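# Line up three lettered blocks alphabetically on the mat

## Task

Of the four blocks, three have a letter on their top face. Place these three completely on the mat, touching or nearly so, in one straight line, ordered A-to-Z going from left to right when viewed from the robot's base. Each must have its letter facing up and not upside down or sideways. The fourth block must end up somewhere off the mat. Nothing counts if it stays in place only because the robot holds it, so release the blocks and pull the gripper away at the end.

## Robot and tools

Robot: a single Franka FR3 arm with seven joints and a Robotiq 2F-140 two-finger gripper. There is one arm, so every motion row describes that one gripper.

Frame: all positions and orientations are in the scene frame. Its origin is on the table surface straight under the arm's base, +z is up, and +y is to the left when facing along +x. So, viewed from the base, left means larger y and right means smaller y; the first letter of the row should sit at the largest y. The base may be slightly tilted. The reported hand position can be a little wrong, more so when the arm reaches far.

Gripper geometry: the fingers point along the gripper's own +z axis and close along its own y axis. end_effector_position is the spot between the pads when closed. Closed fingertips extend about 33 mm past it, fully open ones about 9 mm. While closing, the tips travel roughly 24 mm further from the arm, so keep that clearance above the table or mat.

execute_actions(actions): actions is a list of actions, run in order. Each action is a list of up to 15 rows; each row lasts one control step (1/30 s), and if fewer than 15 are given the last row repeats to fill 15 steps. A row is 10 numbers: x, y, z (absolute target for end_effector_position, metres, scene frame), qw, qx, qy, qz (absolute target orientation, w first, scene frame), then position, force_limit, speed, each from -1 to 1. position: +1 fully open (140 mm), about -0.8 pads touching, -1 close until blocked. force_limit: about 14 N at -1, 60 N at 0, 107 N at +1. speed: pad gap changes about 30 mm/s at -1, 140 at 0, 250 at +1. An empty list just reports state and images. An action is rejected if its target lies over 0.6 m from the gripper's starting position along any gripper axis; if the first action fails that test against the last reported state, or any action is malformed, nothing in the call runs. Repeat the intended quaternion in every row rather than copying a drifted one from a result.

Each step, the commanded pose is limited to 70 mm and 16 degrees away from the measured pose; position wins over orientation when both cannot be met. A distant target needs several actions, and after an action the arm only settles at the last limited pose, so keep commanding.

move(target, speed, blocking): target is one absolute 10-number row as above. The gripper follows a straight path there, lasting 0.5 to 10 s (cut off at 10 s). speed is path top speed in m/s, 0.002 to 0.5, default 0.25; rotation limited to twice that in rad/s. It rotates the short way. It does not slow for obstacles; faster contact and aiming deeper past contact both push harder. Finger values are applied at the start. With blocking=false the result arrives after 0.5 s while motion continues; then use wait or stop before any new execute_actions or move.

wait(seconds): 0 to 10; holds the last command, returns early if a running move ends. stop(): brakes a running move (needs some distance); fingers keep going. zoom_image(camera, region): camera is cam_high (672x504), cam_low (672x504) or cam_wrist (504x504); region [x0, y0, x1, y1] in pixels from the top-left, at most 504x504. read_manual(section): licence text only, no motion. finished_scene(scene): ends the scene with that number after the last command is held; irreversible.

Results: a state line with end_effector_position and end_effector_quat_wxyz; object_status (0 moving, 1 blocked while opening, 2 blocked while closing, meaning a grip, 3 reached target or pads met); position_measured in counts (3 open, 230 pads met, not linear). After sending -1, confirm object_status 2. To squeeze harder while gripping, raise force_limit and change position slightly (-1 to -0.98 or back). "Hand target" is the pose the controller is driving toward. "pose unreachable" means the clearance check changed or blocked the command (a mount under the base counts as arm). Step readings list positions; HELD marks steps partly held back. A move adds a "move:" line: done, off_target, moving, held or fault, plus limits (paced = clipped; held = some steps blocked, after which the arm may jump faster than speed) and distance from target.

Avoid: knocking or placing anything off the table (fails the job); dropping, slamming or shoving hard. Contact torque at a joint's load limit (waist 35, shoulder 35, upper arm roll 32, elbow 30, forearm roll 12, wrist pitch 12, wrist roll 12 N m, including held weight) halts the arm for 10 s and skips the rest of the call. Long holding heats motors: MOTOR HOT warns, OVER-TEMPERATURE FAULT brakes the arm. Brief outside tugs or pushes may disturb held or loose objects. The simulation keeps running while you compose replies.

Each tool is called after "Request:" by a JSON object that holds its "name" and its "arguments".

## Session

Request:
{"name": "execute_actions", "arguments": {"actions": []}}

Scene clock: 0.00 s.
end_effector_position=(+0.5766, -0.1854, +0.1179) position_measured=3 object_status=3 end_effector_quat_wxyz=(-0.290, -0.034, +0.951, -0.098)
Joint positions: [-0.105  0.981 -0.14  -1.081 -0.2    1.508  1.369]
Joint velocities: [ 0.001  0.001  0.001 -0.    -0.     0.001 -0.   ]
Hand target: +0.577, -0.185, +0.118; -0.290, -0.034, +0.951, -0.098

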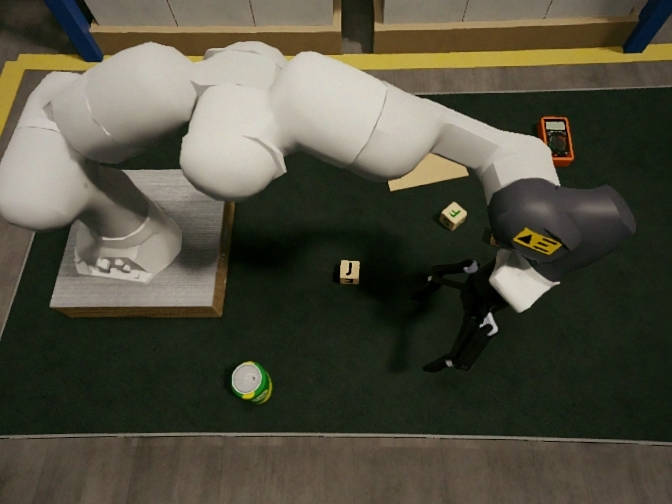

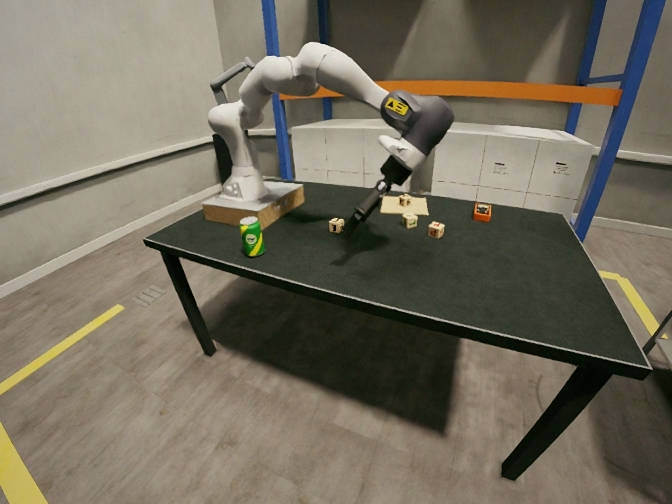

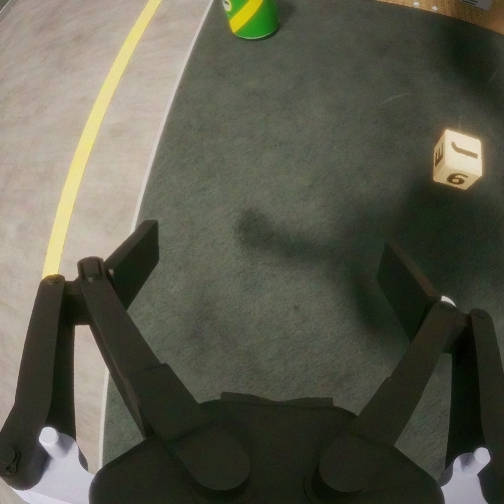

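Request:
{"name": "zoom_image", "arguments": {"camera": "cam_high", "region": [300, 100, 600, 320]}}

Request:
{"name": "zoom_image", "arguments": {"camera": "cam_low", "region": [310, 180, 510, 260]}}

Region (300, 100, 600, 320) of cam_high's 672x504 image, scaled by 1.680, with more detail than that image has; it fills the top 370 rows of this view, and the rest is white.

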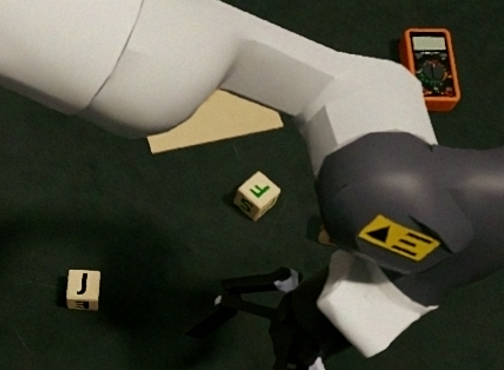

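Region (310, 180, 510, 260) of cam_low's 672x504 image, scaled by 2.520, with more detail than that image has; it fills the top 202 rows of this view, and the rest is white.

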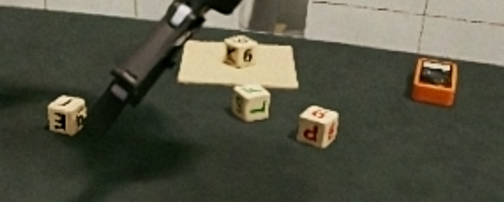

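Request:
{"name": "move", "arguments": {"target": [0.28, -0.38, 0.33, 0, 0, 1, 0, 1, 0, 0], "speed": 0.35}}

Scene clock: 3.13 s.
end_effector_position=(+0.2873, -0.3914, +0.3353) position_measured=3 object_status=3 end_effector_quat_wxyz=(-0.000, +0.002, +1.000, -0.011)
Joint positions: [-0.396 -0.274 -0.518 -2.244 -0.18   2.02   0.789]
Joint velocities: [ 0.001  0.001 -0.     0.001 -0.001 -0.002 -0.03 ]
Hand target: +0.288, -0.391, +0.336; -0.000, -0.005, +1.000, -0.010
Off the commanded pose: 0.015 m, 1 deg.
move: off_target

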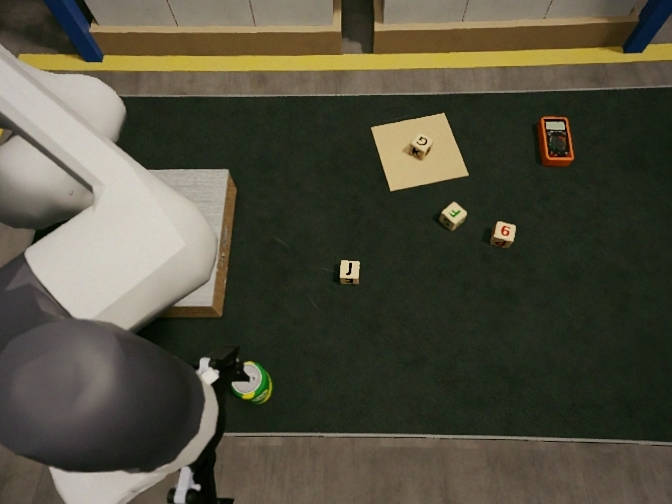

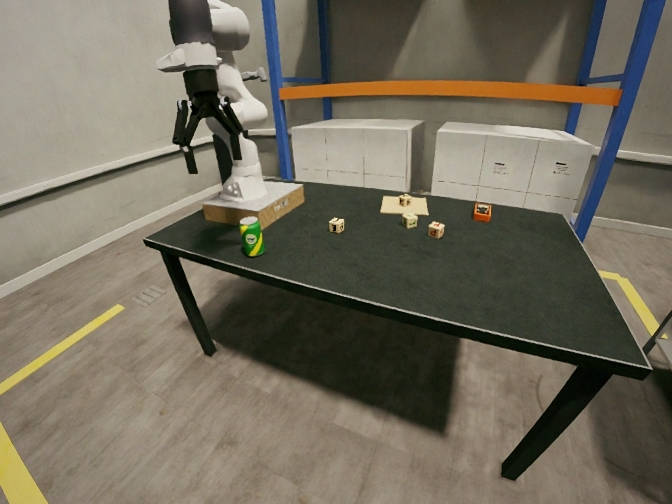

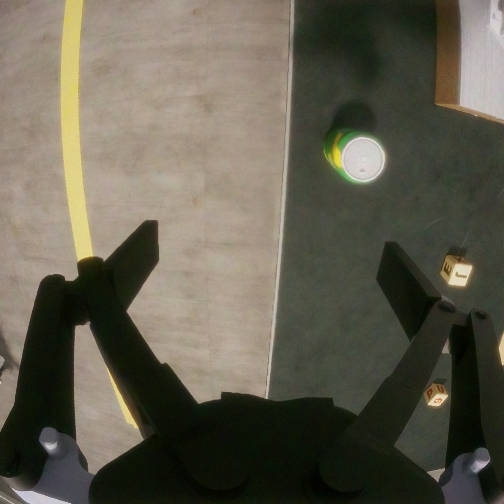

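Request:
{"name": "zoom_image", "arguments": {"camera": "cam_high", "region": [330, 100, 530, 300]}}

Region (330, 100, 530, 300) of cam_high's 672x504 image, scaled by 2.520, with more detail than that image has.

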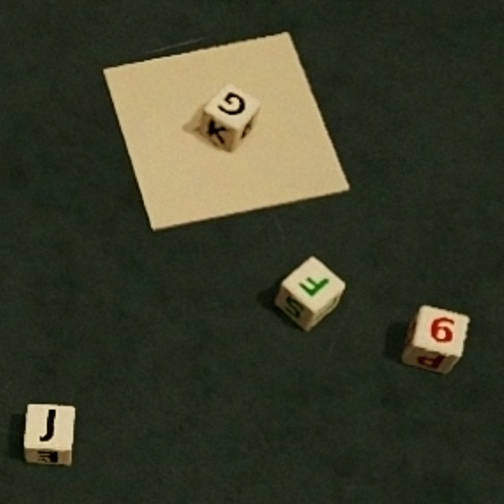

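Request:
{"name": "zoom_image", "arguments": {"camera": "cam_high", "region": [130, 320, 314, 504]}}

Request:
{"name": "zoom_image", "arguments": {"camera": "cam_wrist", "region": [300, 200, 504, 440]}}

Region (130, 320, 314, 504) of cam_high's 672x504 image, scaled by 2.739, with more detail than that image has.

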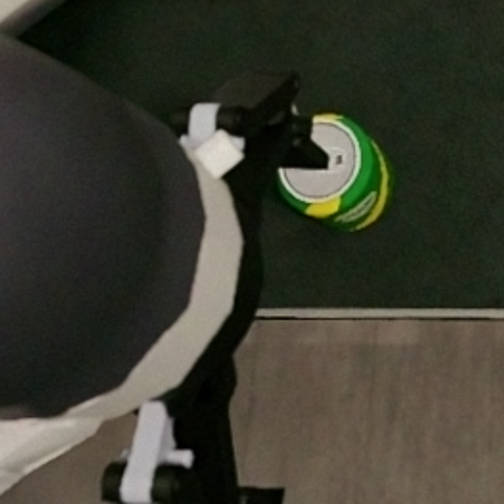

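Region (300, 200, 504, 440) of cam_wrist's 504x504 image, scaled by 2.100, with more detail than that image has; it fills the left 428 columns of this view, and the rest is white.

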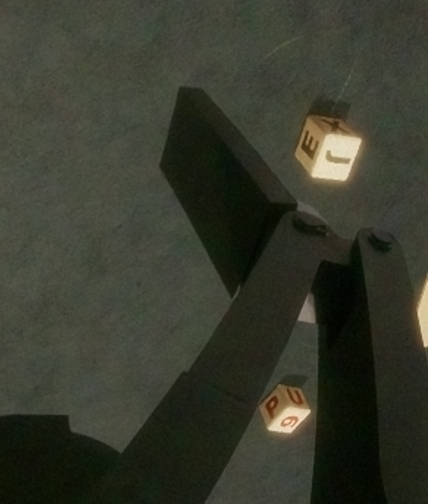

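Request:
{"name": "zoom_image", "arguments": {"camera": "cam_high", "region": [360, 105, 480, 240]}}

Region (360, 105, 480, 240) of cam_high's 672x504 image, scaled by 3.733, with more detail than that image has.

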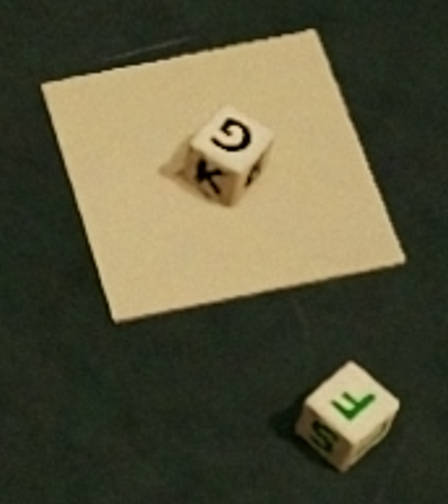

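Request:
{"name": "move", "arguments": {"target": [0.533, 0.185, 0.15, 0, 0.2588, 0.9659, 0, 1, 0, 0], "speed": 0.4}}

Scene clock: 9.80 s.
end_effector_position=(+0.5182, +0.1942, +0.1474) position_measured=3 object_status=3 end_effector_quat_wxyz=(+0.002, +0.254, +0.967, +0.002)
Joint positions: [ 0.114  0.256  0.211 -2.196 -0.093  2.439  2.512]
Joint velocities: [ 0.001 -0.    -0.002 -0.001 -0.001 -0.001  0.031]
Hand target: +0.517, +0.194, +0.146; +0.001, +0.258, +0.966, +0.001
Off the commanded pose: 0.018 m, 1 deg.
move: off_target; limits=paced

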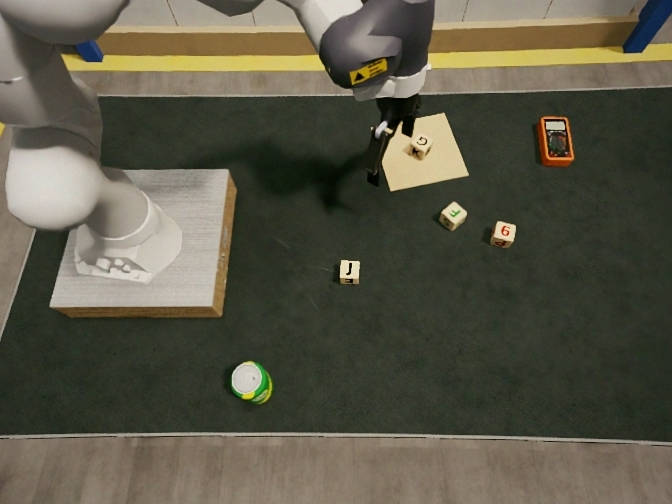

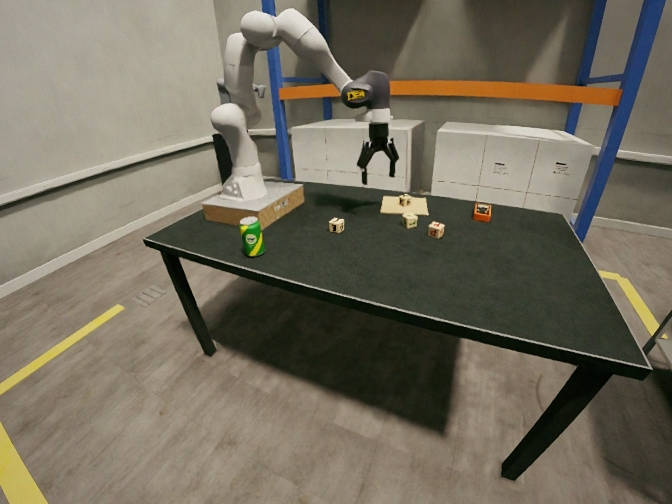

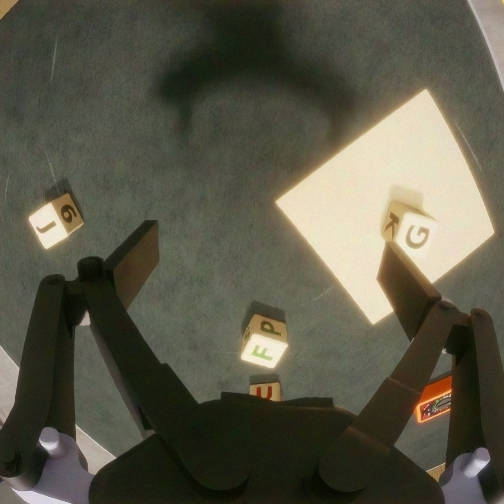

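Request:
{"name": "zoom_image", "arguments": {"camera": "cam_high", "region": [340, 80, 480, 220]}}

Request:
{"name": "zoom_image", "arguments": {"camera": "cam_wrist", "region": [200, 60, 504, 400]}}

Region (340, 80, 480, 220) of cam_high's 672x504 image, scaled by 3.600, with more detail than that image has.

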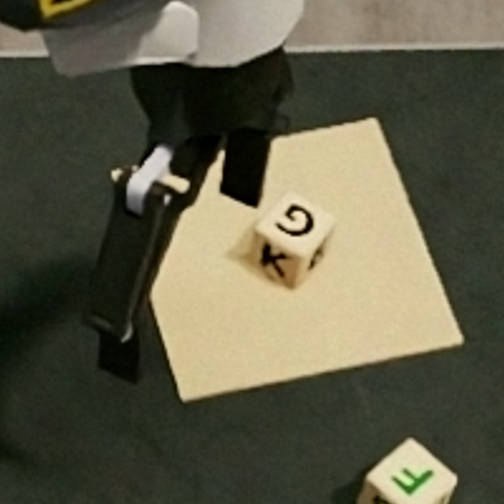

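Region (200, 60, 504, 400) of cam_wrist's 504x504 image, scaled by 1.482, with more detail than that image has; it fills the left 451 columns of this view, and the rest is white.

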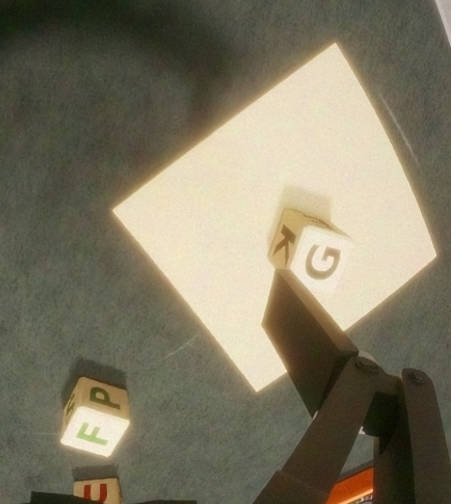

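Request:
{"name": "move", "arguments": {"target": [0.611, 0.322, 0.13, 0, 0.342, 0.940, 0, 0.3, 0, 0.5], "speed": 0.3}}

Scene clock: 13.57 s.
end_effector_position=(+0.6082, +0.3230, +0.1300) position_measured=91 object_status=3 end_effector_quat_wxyz=(+0.000, +0.338, +0.941, +0.002)
Joint positions: [ 0.347  0.642  0.125 -1.621 -0.103  2.249  2.811]
Joint velocities: [ 0.001  0.002 -0.001  0.002  0.002 -0.008  0.028]
Hand target: +0.607, +0.323, +0.129; -0.002, +0.343, +0.939, +0.001
Off the commanded pose: 0.003 m, 1 deg.
move: done

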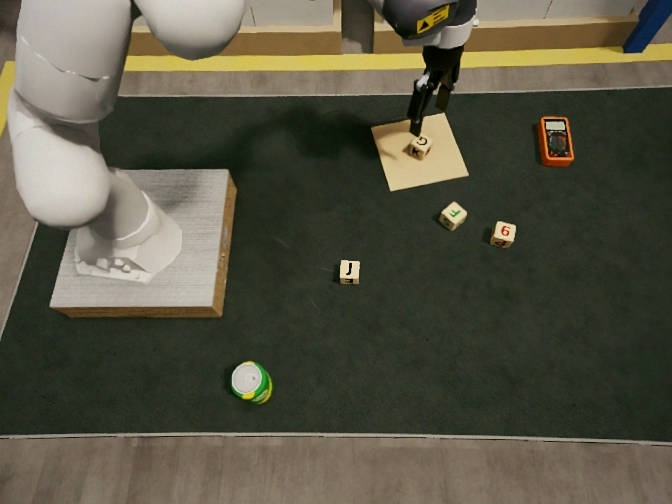

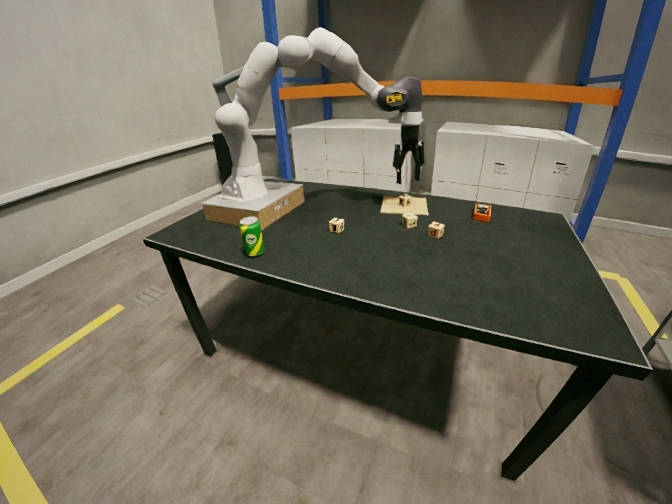

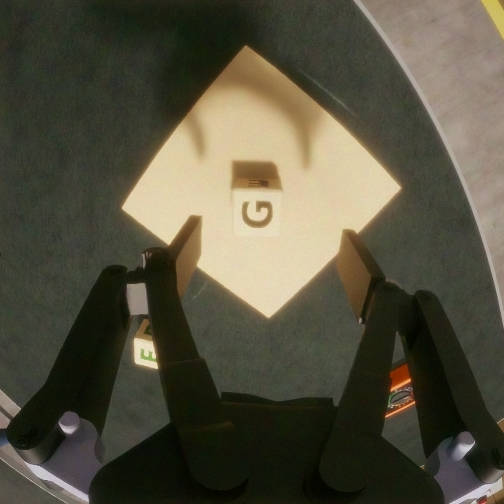

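Request:
{"name": "zoom_image", "arguments": {"camera": "cam_wrist", "region": [110, 30, 420, 340]}}

Region (110, 30, 420, 340) of cam_wrist's 504x504 image, scaled by 1.626, with more detail than that image has.

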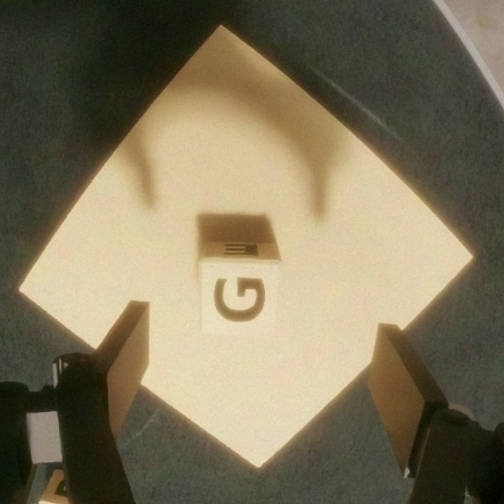

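Request:
{"name": "move", "arguments": {"target": [0.604, 0.317, 0.055, 0, 0.3173, 0.9483, 0, 0.1, 0, 0.5], "speed": 0.15}}

Scene clock: 15.50 s.
end_effector_position=(+0.6010, +0.3178, +0.0540) position_measured=117 object_status=3 end_effector_quat_wxyz=(-0.003, +0.320, +0.947, -0.001)
Joint positions: [ 0.342  0.753  0.124 -1.645 -0.13   2.374  2.789]
Joint velocities: [-0.    -0.     0.     0.    -0.001  0.011 -0.011]
Hand target: +0.604, +0.317, +0.055; -0.000, +0.318, +0.948, +0.000
Off the commanded pose: 0.003 m, 1 deg.
move: done

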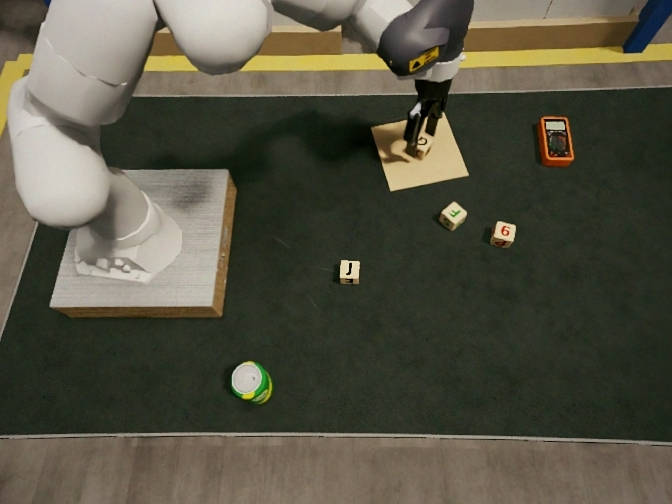

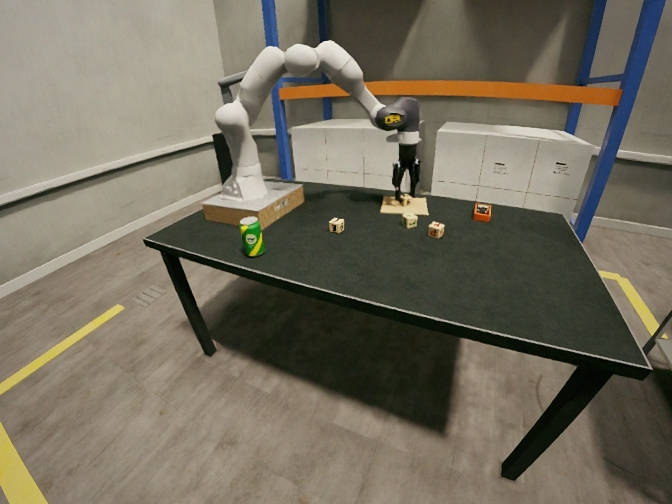

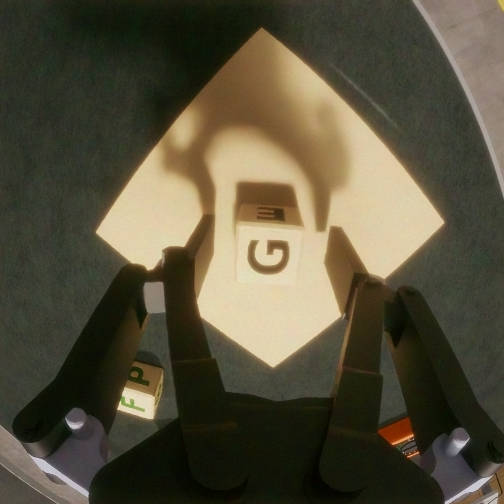

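Request:
{"name": "zoom_image", "arguments": {"camera": "cam_wrist", "region": [150, 150, 390, 350]}}

Request:
{"name": "zoom_image", "arguments": {"camera": "cam_low", "region": [365, 150, 445, 230]}}

Region (150, 150, 390, 350) of cam_wrist's 504x504 image, scaled by 2.100, with more detail than that image has.

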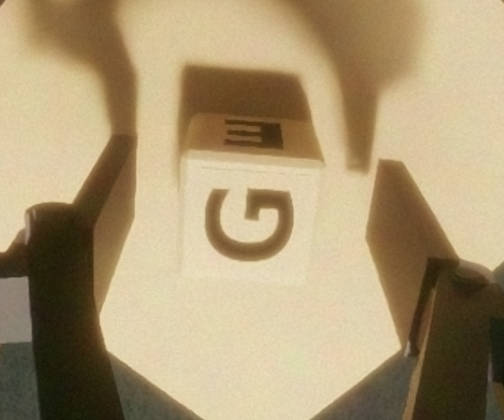

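Region (365, 150, 445, 230) of cam_low's 672x504 image, scaled by 6.300, with more detail than that image has.

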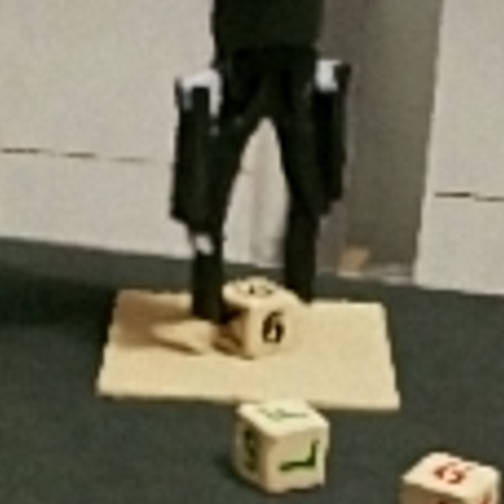

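Request:
{"name": "execute_actions", "arguments": {"actions": [[[0.604,0.3165,0.052,0,0.3173,0.9483,0,0.1,0,0.5],[0.605,0.316,0.049,0,0.3173,0.9483,0,0.1,0,0.5],[0.606,0.3155,0.046,0,0.3173,0.9483,0,0.1,0,0.5],[0.606,0.315,0.044,0,0.3173,0.9483,0,0.1,0,0.5],[0.606,0.315,0.043,0,0.3173,0.9483,0,0.1,0,0.5],[0.606,0.315,0.043,0,0.3173,0.9483,0,0.1,0,0.5],[0.606,0.315,0.043,0,0.3173,0.9483,0,0.1,0,0.5],[0.606,0.315,0.043,0,0.3173,0.9483,0,0.1,0,0.5],[0.606,0.315,0.043,0,0.3173,0.9483,0,0.1,0,0.5],[0.606,0.315,0.043,0,0.3173,0.9483,0,-1,0,0]],[[0.606,0.315,0.043,0,0.3173,0.9483,0,-1,0,0]]]}}

Scene clock: 17.00 s.
end_effector_position=(+0.6039, +0.3169, +0.0433) position_measured=171 object_status=2 end_effector_quat_wxyz=(-0.002, +0.318, +0.948, -0.000)
Joint positions: [ 0.342  0.778  0.12  -1.634 -0.133  2.39   2.782]
Joint velocities: [ 0.    -0.     0.    -0.    -0.    -0.001 -0.003]
Hand target: +0.606, +0.315, +0.043; +0.000, +0.317, +0.948, -0.000
Off the commanded pose: 0.003 m, 0 deg.
Step readings (end_effector_position; steps 1 to 15: 1st action; 16 to 30: 2nd action):
0: (+0.6015, +0.3181, +0.0542)
1: (+0.6017, +0.3182, +0.0541)
2: (+0.6024, +0.3184, +0.0537)
4: (+0.6037, +0.3185, +0.0510)
8: (+0.6023, +0.3166, +0.0436)
15: (+0.6031, +0.3168, +0.0427)
16: (+0.6033, +0.3168, +0.0428)
17: (+0.6036, +0.3169, +0.0432)
19: (+0.6038, +0.3170, +0.0432)
23: (+0.6039, +0.3169, +0.0433)
30: end_effector_position above

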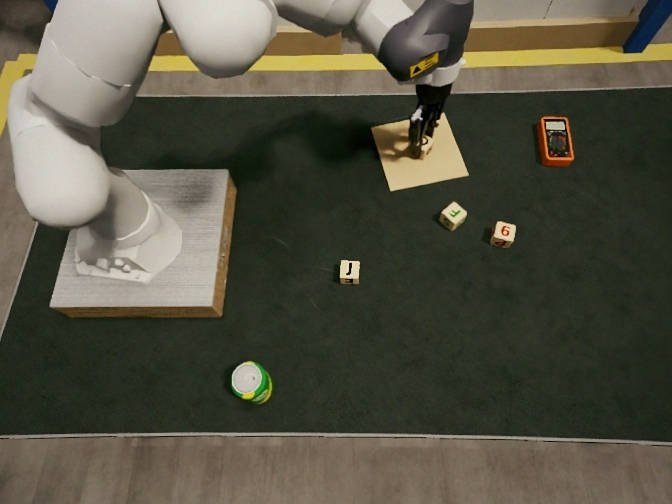

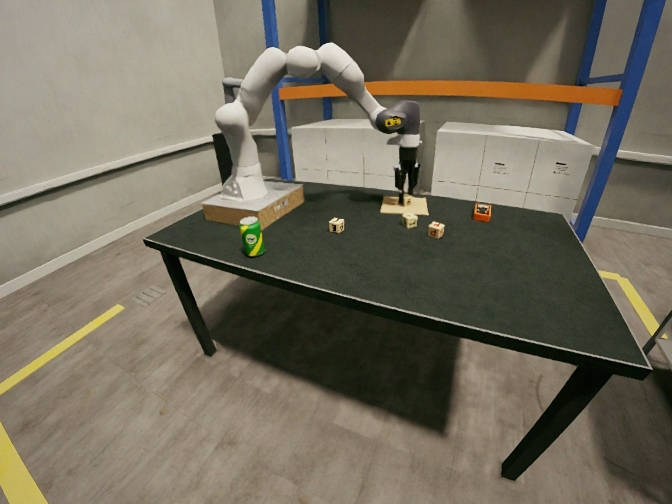

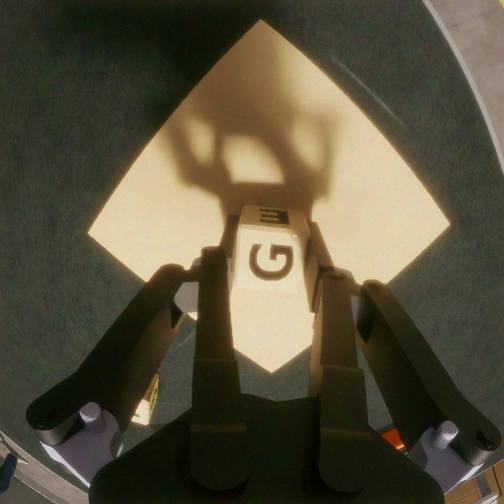

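Request:
{"name": "execute_actions", "arguments": {"actions": [[[0.605,0.316,0.045,0,0.317,0.948,0,-1,0,0],[0.605,0.316,0.048,0,0.317,0.948,0,-1,0,0],[0.605,0.316,0.052,0,0.317,0.948,0,-1,0,0],[0.605,0.316,0.055,0,0.316,0.949,0,-1,0,0],[0.605,0.316,0.058,0,0.311,0.951,0,-1,0,0],[0.605,0.316,0.06,0,0.303,0.953,0,-1,0,0],[0.605,0.316,0.06,0,0.291,0.957,0,-1,0,0],[0.605,0.316,0.06,0,0.276,0.961,0,-1,0,0],[0.605,0.316,0.06,0,0.259,0.966,0,-1,0,0],[0.605,0.316,0.06,0,0.238,0.971,0,-1,0,0],[0.605,0.316,0.06,0,0.214,0.977,0,-1,0,0],[0.605,0.316,0.06,0,0.187,0.982,0,-1,0,0],[0.605,0.316,0.06,0,0.157,0.988,0,-1,0,0],[0.605,0.316,0.06,0,0.125,0.992,0,-1,0,0],[0.605,0.316,0.06,0,0.09,0.996,0,-1,0,0]],[[0.605,0.316,0.06,0,0.053,0.999,0,-1,0,0],[0.605,0.316,0.06,0,0.014,1,0,-1,0,0],[0.605,0.316,0.06,0,-0.027,1,0,-1,0,0],[0.605,0.316,0.06,0,-0.069,0.998,0,-1,0,0],[0.605,0.316,0.06,0,-0.112,0.994,0,-1,0,0],[0.605,0.316,0.06,0,-0.156,0.988,0,-1,0,0],[0.605,0.316,0.06,0,-0.201,0.98,0,-1,0,0],[0.605,0.316,0.06,0,-0.246,0.969,0,-1,0,0],[0.605,0.316,0.06,0,-0.29,0.957,0,-1,0,0],[0.605,0.316,0.06,0,-0.334,0.943,0,-1,0,0],[0.605,0.316,0.06,0,-0.377,0.926,0,-1,0,0],[0.605,0.316,0.06,0,-0.419,0.908,0,-1,0,0],[0.605,0.316,0.06,0,-0.459,0.889,0,-1,0,0],[0.605,0.316,0.06,0,-0.497,0.868,0,-1,0,0],[0.605,0.316,0.06,0,-0.533,0.846,0,-1,0,0]],[[0.605,0.316,0.06,0,-0.567,0.824,0,-1,0,0],[0.605,0.316,0.06,0,-0.599,0.801,0,-1,0,0],[0.605,0.316,0.06,0,-0.628,0.778,0,-1,0,0],[0.605,0.316,0.06,0,-0.655,0.755,0,-1,0,0],[0.605,0.316,0.06,0,-0.679,0.734,0,-1,0,0],[0.605,0.316,0.06,0,-0.701,0.713,0,-1,0,0],[0.605,0.316,0.06,0,-0.721,0.693,0,-1,0,0],[0.605,0.316,0.06,0,-0.737,0.675,0,-1,0,0],[0.605,0.316,0.06,0,-0.752,0.659,0,-1,0,0],[0.605,0.316,0.06,0,-0.764,0.645,0,-1,0,0],[0.605,0.316,0.06,0,-0.774,0.634,0,-1,0,0],[0.605,0.316,0.06,0,-0.781,0.624,0,-1,0,0],[0.605,0.316,0.06,0,-0.786,0.618,0,-1,0,0],[0.605,0.316,0.06,0,-0.79,0.614,0,-1,0,0],[0.605,0.316,0.059,0,-0.791,0.612,0,-1,0,0]],[[0.605,0.316,0.058,0,-0.791,0.612,0,-1,0,0],[0.605,0.316,0.056,0,-0.791,0.612,0,-1,0,0],[0.605,0.316,0.054,0,-0.791,0.612,0,-1,0,0],[0.605,0.316,0.052,0,-0.791,0.612,0,-1,0,0],[0.605,0.316,0.05,0,-0.791,0.612,0,-1,0,0],[0.605,0.316,0.048,0,-0.791,0.612,0,-1,0,0],[0.605,0.316,0.0465,0,-0.791,0.612,0,-1,0,0],[0.605,0.316,0.0455,0,-0.791,0.612,0,-1,0,0],[0.605,0.316,0.0445,0,-0.791,0.612,0,-1,0,0]]]}}

Scene clock: 20.20 s.
end_effector_position=(+0.6062, +0.3202, +0.0489) position_measured=171 object_status=2 end_effector_quat_wxyz=(+0.041, -0.426, +0.904, -0.014)
Joint positions: [-0.108  0.866  0.646 -1.698 -0.774  2.372  1.646]
Joint velocities: [-0.248  0.115  0.274 -0.011 -0.286 -0.026 -0.68 ]
Hand target: +0.607, +0.316, +0.046; +0.039, -0.525, +0.850, -0.022
Off the commanded pose: 0.006 m, 54 deg; orientation clipped at the last step of the last action.
Step readings (end_effector_position; steps 1 to 15: 1st action; 16 to 30: 2nd action; 31 to 45: 3rd action; 46 to 60: 4th action):
0: (+0.6040, +0.3168, +0.0433)
1: (+0.6040, +0.3167, +0.0433)
2: (+0.6038, +0.3166, +0.0435)
4: (+0.6035, +0.3162, +0.0461)
8: (+0.6059, +0.3181, +0.0570)
15: (+0.6062, +0.3199, +0.0621)
16: (+0.6060, +0.3201, +0.0623)
17: (+0.6058, +0.3202, +0.0625)
19: (+0.6055, +0.3202, +0.0626)
23: (+0.6052, +0.3195, +0.0625)
30: (+0.6054, +0.3186, +0.0629)
31: (+0.6053, +0.3185, +0.0628)
32: (+0.6051, +0.3184, +0.0626)
34: (+0.6046, +0.3184, +0.0622)
38: (+0.6044, +0.3186, +0.0619)
45: (+0.6054, +0.3184, +0.0627)
46: (+0.6055, +0.3183, +0.0624)
47: (+0.6055, +0.3182, +0.0617)
49: (+0.6051, +0.3180, +0.0587)
53: (+0.6038, +0.3174, +0.0504)
60: end_effector_position above

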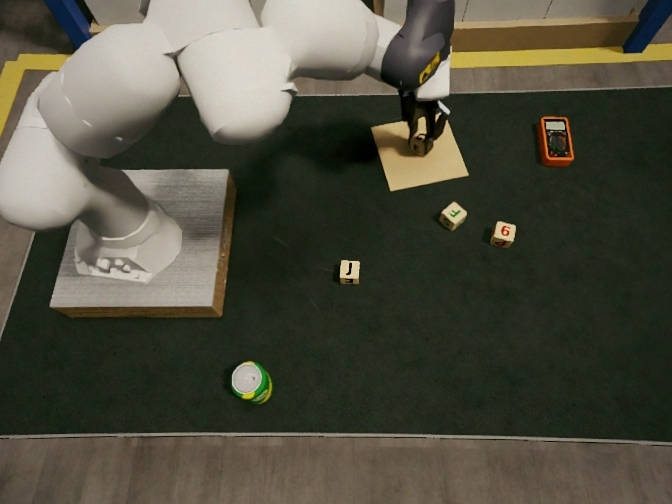

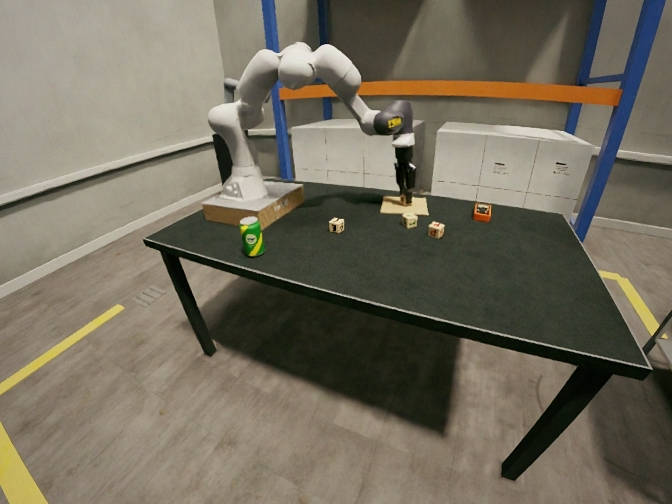

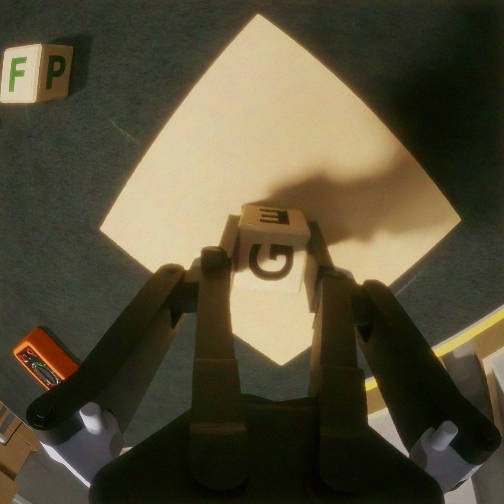

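Request:
{"name": "execute_actions", "arguments": {"actions": [[[0.605,0.316,0.05,0,-0.58,0.815,0,-1,0,0],[0.605,0.316,0.053,0,-0.62,0.785,0,-1,0,0],[0.605,0.316,0.056,0,-0.66,0.751,0,-1,0,0],[0.605,0.316,0.058,0,-0.791,0.612,0,-1,0,0]],[[0.605,0.316,0.058,0,-0.791,0.612,0,-1,0,0]]]}}

Scene clock: 24.60 s.
end_effector_position=(+0.6070, +0.3204, +0.0599) position_measured=171 object_status=2 end_effector_quat_wxyz=(-0.011, +0.762, -0.647, +0.001)
Joint positions: [-0.266  1.02   0.894 -1.598 -0.924  2.158  0.81 ]
Joint velocities: [-0.014  0.062  0.052  0.064 -0.02  -0.124 -0.276]
Hand target: +0.605, +0.315, +0.058; -0.002, +0.789, -0.614, +0.001
Off the commanded pose: 0.005 m, 5 deg.
Step readings (end_effector_position; steps 1 to 15: 1st action; 16 to 30: 2nd action):
0: (+0.6085, +0.3188, +0.0493)
1: (+0.6076, +0.3213, +0.0500)
2: (+0.6080, +0.3234, +0.0516)
4: (+0.6081, +0.3233, +0.0558)
8: (+0.6088, +0.3210, +0.0615)
15: (+0.6075, +0.3212, +0.0614)
16: (+0.6077, +0.3214, +0.0614)
17: (+0.6076, +0.3217, +0.0611)
19: (+0.6075, +0.3224, +0.0607)
23: (+0.6073, +0.3230, +0.0604)
30: end_effector_position above

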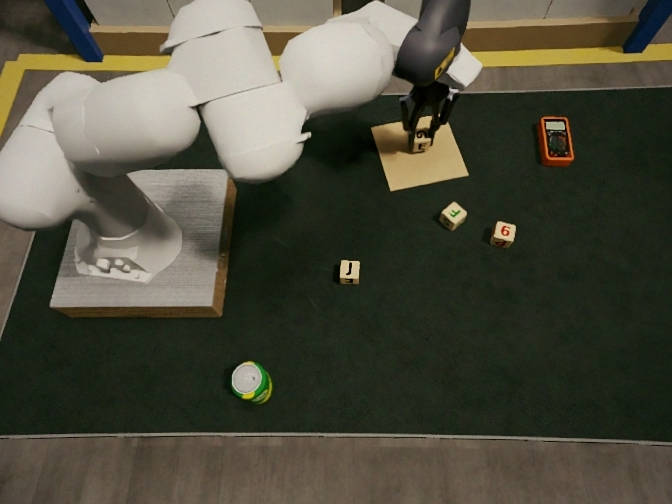

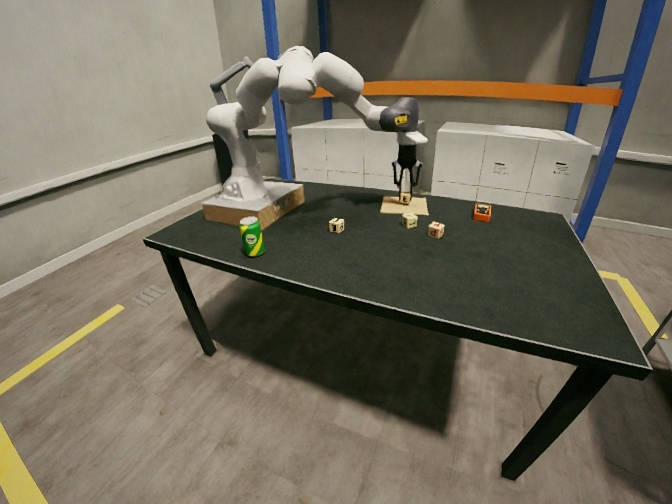

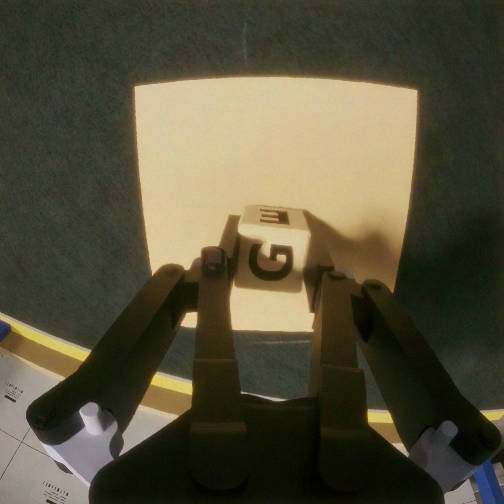

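Request:
{"name": "execute_actions", "arguments": {"actions": [[[0.605,0.316,0.058,0,-0.791,0.612,0,-1,0,0],[0.605,0.316,0.057,0,-0.791,0.612,0,-1,0,0],[0.605,0.316,0.0555,0,-0.791,0.612,0,-1,0,0],[0.605,0.316,0.054,0,-0.791,0.612,0,-1,0,0],[0.605,0.316,0.052,0,-0.791,0.612,0,-1,0,0],[0.605,0.316,0.05,0,-0.791,0.612,0,-1,0,0],[0.605,0.316,0.0485,0,-0.791,0.612,0,-1,0,0],[0.605,0.316,0.047,0,-0.791,0.612,0,-1,0,0],[0.605,0.316,0.046,0,-0.791,0.612,0,-1,0,0],[0.605,0.316,0.045,0,-0.791,0.612,0,-1,0,0],[0.605,0.316,0.0445,0,-0.791,0.612,0,-1,0,0]]]}}

Scene clock: 25.30 s.
end_effector_position=(+0.6070, +0.3158, +0.0496) position_measured=171 object_status=2 end_effector_quat_wxyz=(-0.002, +0.786, -0.618, +0.001)
Joint positions: [-0.263  1.048  0.894 -1.577 -0.941  2.138  0.733]
Joint velocities: [ 0.004  0.004 -0.     0.005 -0.009  0.    -0.025]
Hand target: +0.605, +0.316, +0.044; +0.000, +0.791, -0.612, -0.000
Off the commanded pose: 0.006 m, 1 deg.
Step readings (end_effector_position):
0: (+0.6056, +0.3181, +0.0591)
1: (+0.6056, +0.3180, +0.0590)
2: (+0.6058, +0.3178, +0.0589)
4: (+0.6062, +0.3172, +0.0578)
8: (+0.6059, +0.3159, +0.0522)
15: end_effector_position above

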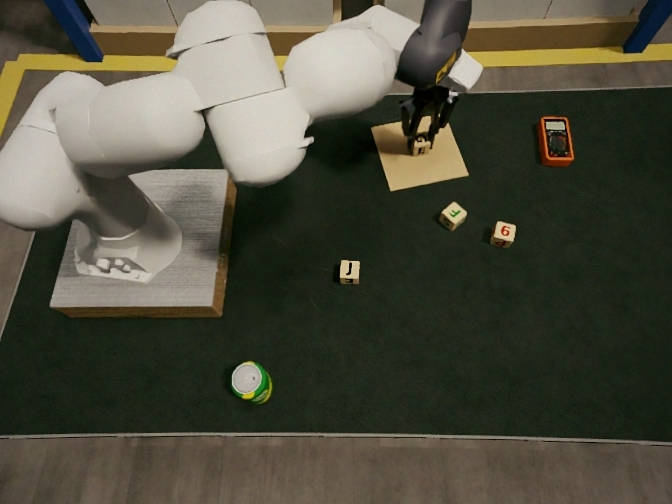

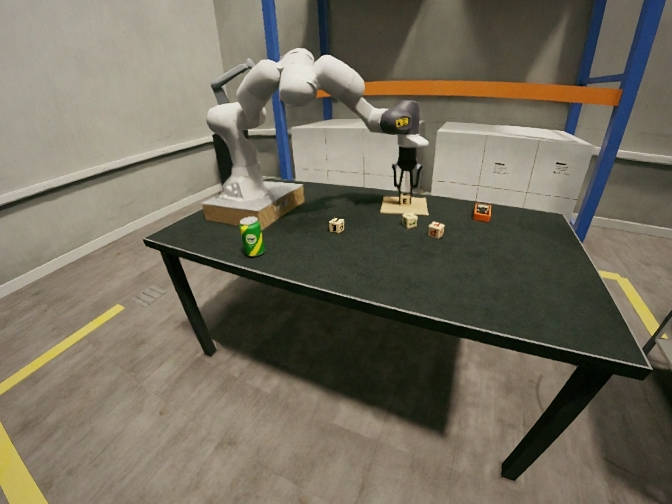

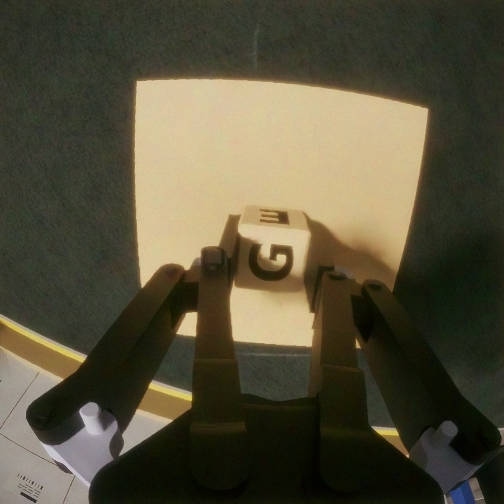

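Request:
{"name": "execute_actions", "arguments": {"actions": [[[0.606,0.316,0.049,0,-0.791,0.612,0,0.1,0,0.3],[0.606,0.316,0.05,0,-0.791,0.612,0,0.1,0,0.3],[0.606,0.316,0.05,0,-0.791,0.612,0,0.1,0,0.3],[0.606,0.316,0.05,0,-0.791,0.612,0,0.1,0,0.3],[0.606,0.316,0.051,0,-0.791,0.612,0,0.1,0,0.3],[0.606,0.316,0.054,0,-0.791,0.612,0,0.1,0,0.3],[0.606,0.316,0.059,0,-0.791,0.612,0,0.1,0,0.3],[0.606,0.316,0.066,0,-0.791,0.612,0,0.1,0,0.3],[0.606,0.316,0.074,0,-0.791,0.612,0,0.1,0,0.3],[0.606,0.316,0.082,0,-0.78,0.626,0,0.1,0,0.3],[0.606,0.316,0.09,0,-0.76,0.65,0,0.1,0,0.3],[0.606,0.316,0.097,0,-0.74,0.673,0,0.1,0,0.3],[0.606,0.316,0.103,0,-0.72,0.694,0,0.1,0,0.3],[0.606,0.316,0.107,0,-0.70,0.714,0,0.1,0,0.3],[0.606,0.316,0.11,0,-0.68,0.733,0,0.1,0,0.3]]]}}

Request:
{"name": "move", "arguments": {"target": [0.67, 0.11, 0.11, 0, 0.4067, 0.9135, 0, 0.1, 0, 0.3], "speed": 0.5}}

Scene clock: 26.50 s.
end_effector_position=(+0.6103, +0.3194, +0.0991) position_measured=117 object_status=3 end_effector_quat_wxyz=(-0.007, +0.759, -0.651, +0.001)
Joint positions: [-0.277  0.965  0.928 -1.586 -0.87   2.096  0.792]
Joint velocities: [ 0.    -0.365  0.017  0.017  0.37  -0.107  0.591]
Hand target: +0.606, +0.317, +0.110; +0.001, +0.688, -0.726, -0.007
Off the commanded pose: 0.012 m, 13 deg.
Step readings (end_effector_position):
0: (+0.6073, +0.3160, +0.0497)
1: (+0.6073, +0.3161, +0.0498)
2: (+0.6072, +0.3161, +0.0498)
4: (+0.6070, +0.3159, +0.0498)
8: (+0.6053, +0.3166, +0.0535)
15: end_effector_position above

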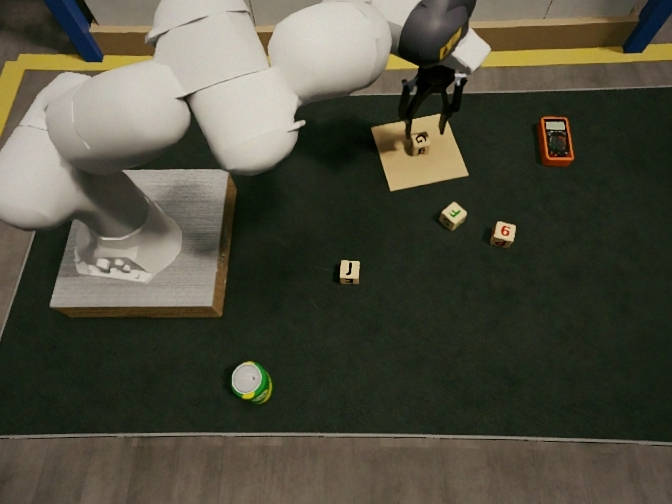

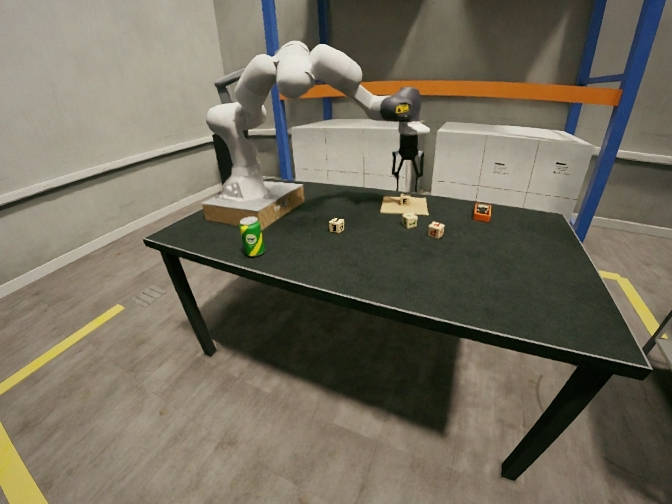

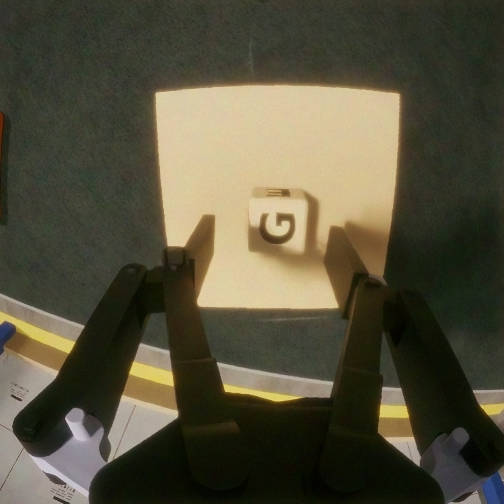

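Scene clock: 30.20 s.
end_effector_position=(+0.6688, +0.1141, +0.1011) position_measured=117 object_status=3 end_effector_quat_wxyz=(-0.005, +0.396, +0.918, -0.004)
Joint positions: [ 0.103  0.662  0.038 -1.655 -0.048  2.295  2.588]
Joint velocities: [ 0.     0.    -0.001  0.     0.001  0.001  0.027]
Hand target: +0.671, +0.116, +0.103; -0.003, +0.401, +0.916, -0.002
Off the commanded pose: 0.010 m, 2 deg.
move: off_target; limits=paced

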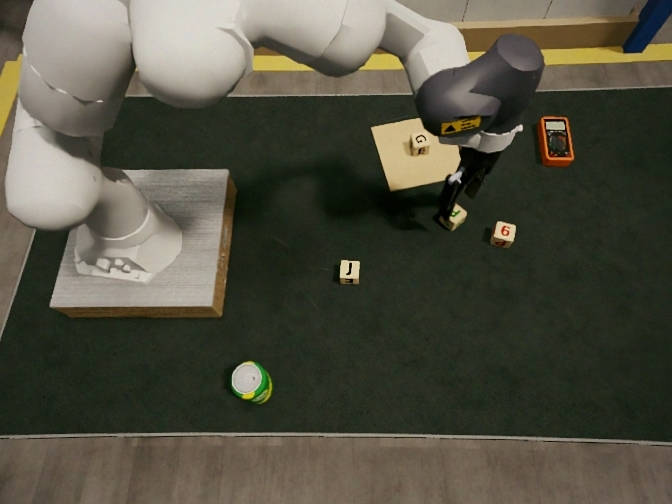

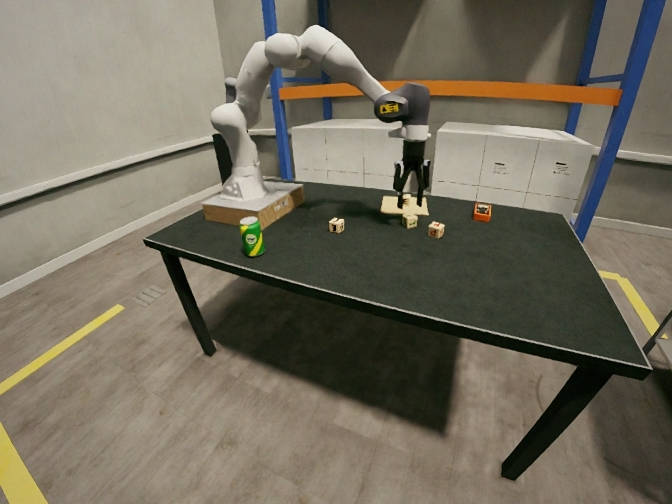

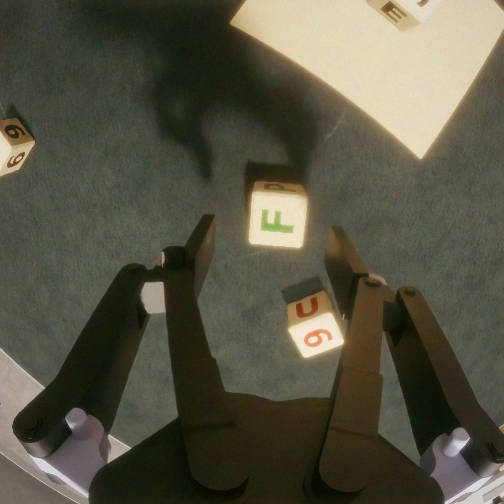

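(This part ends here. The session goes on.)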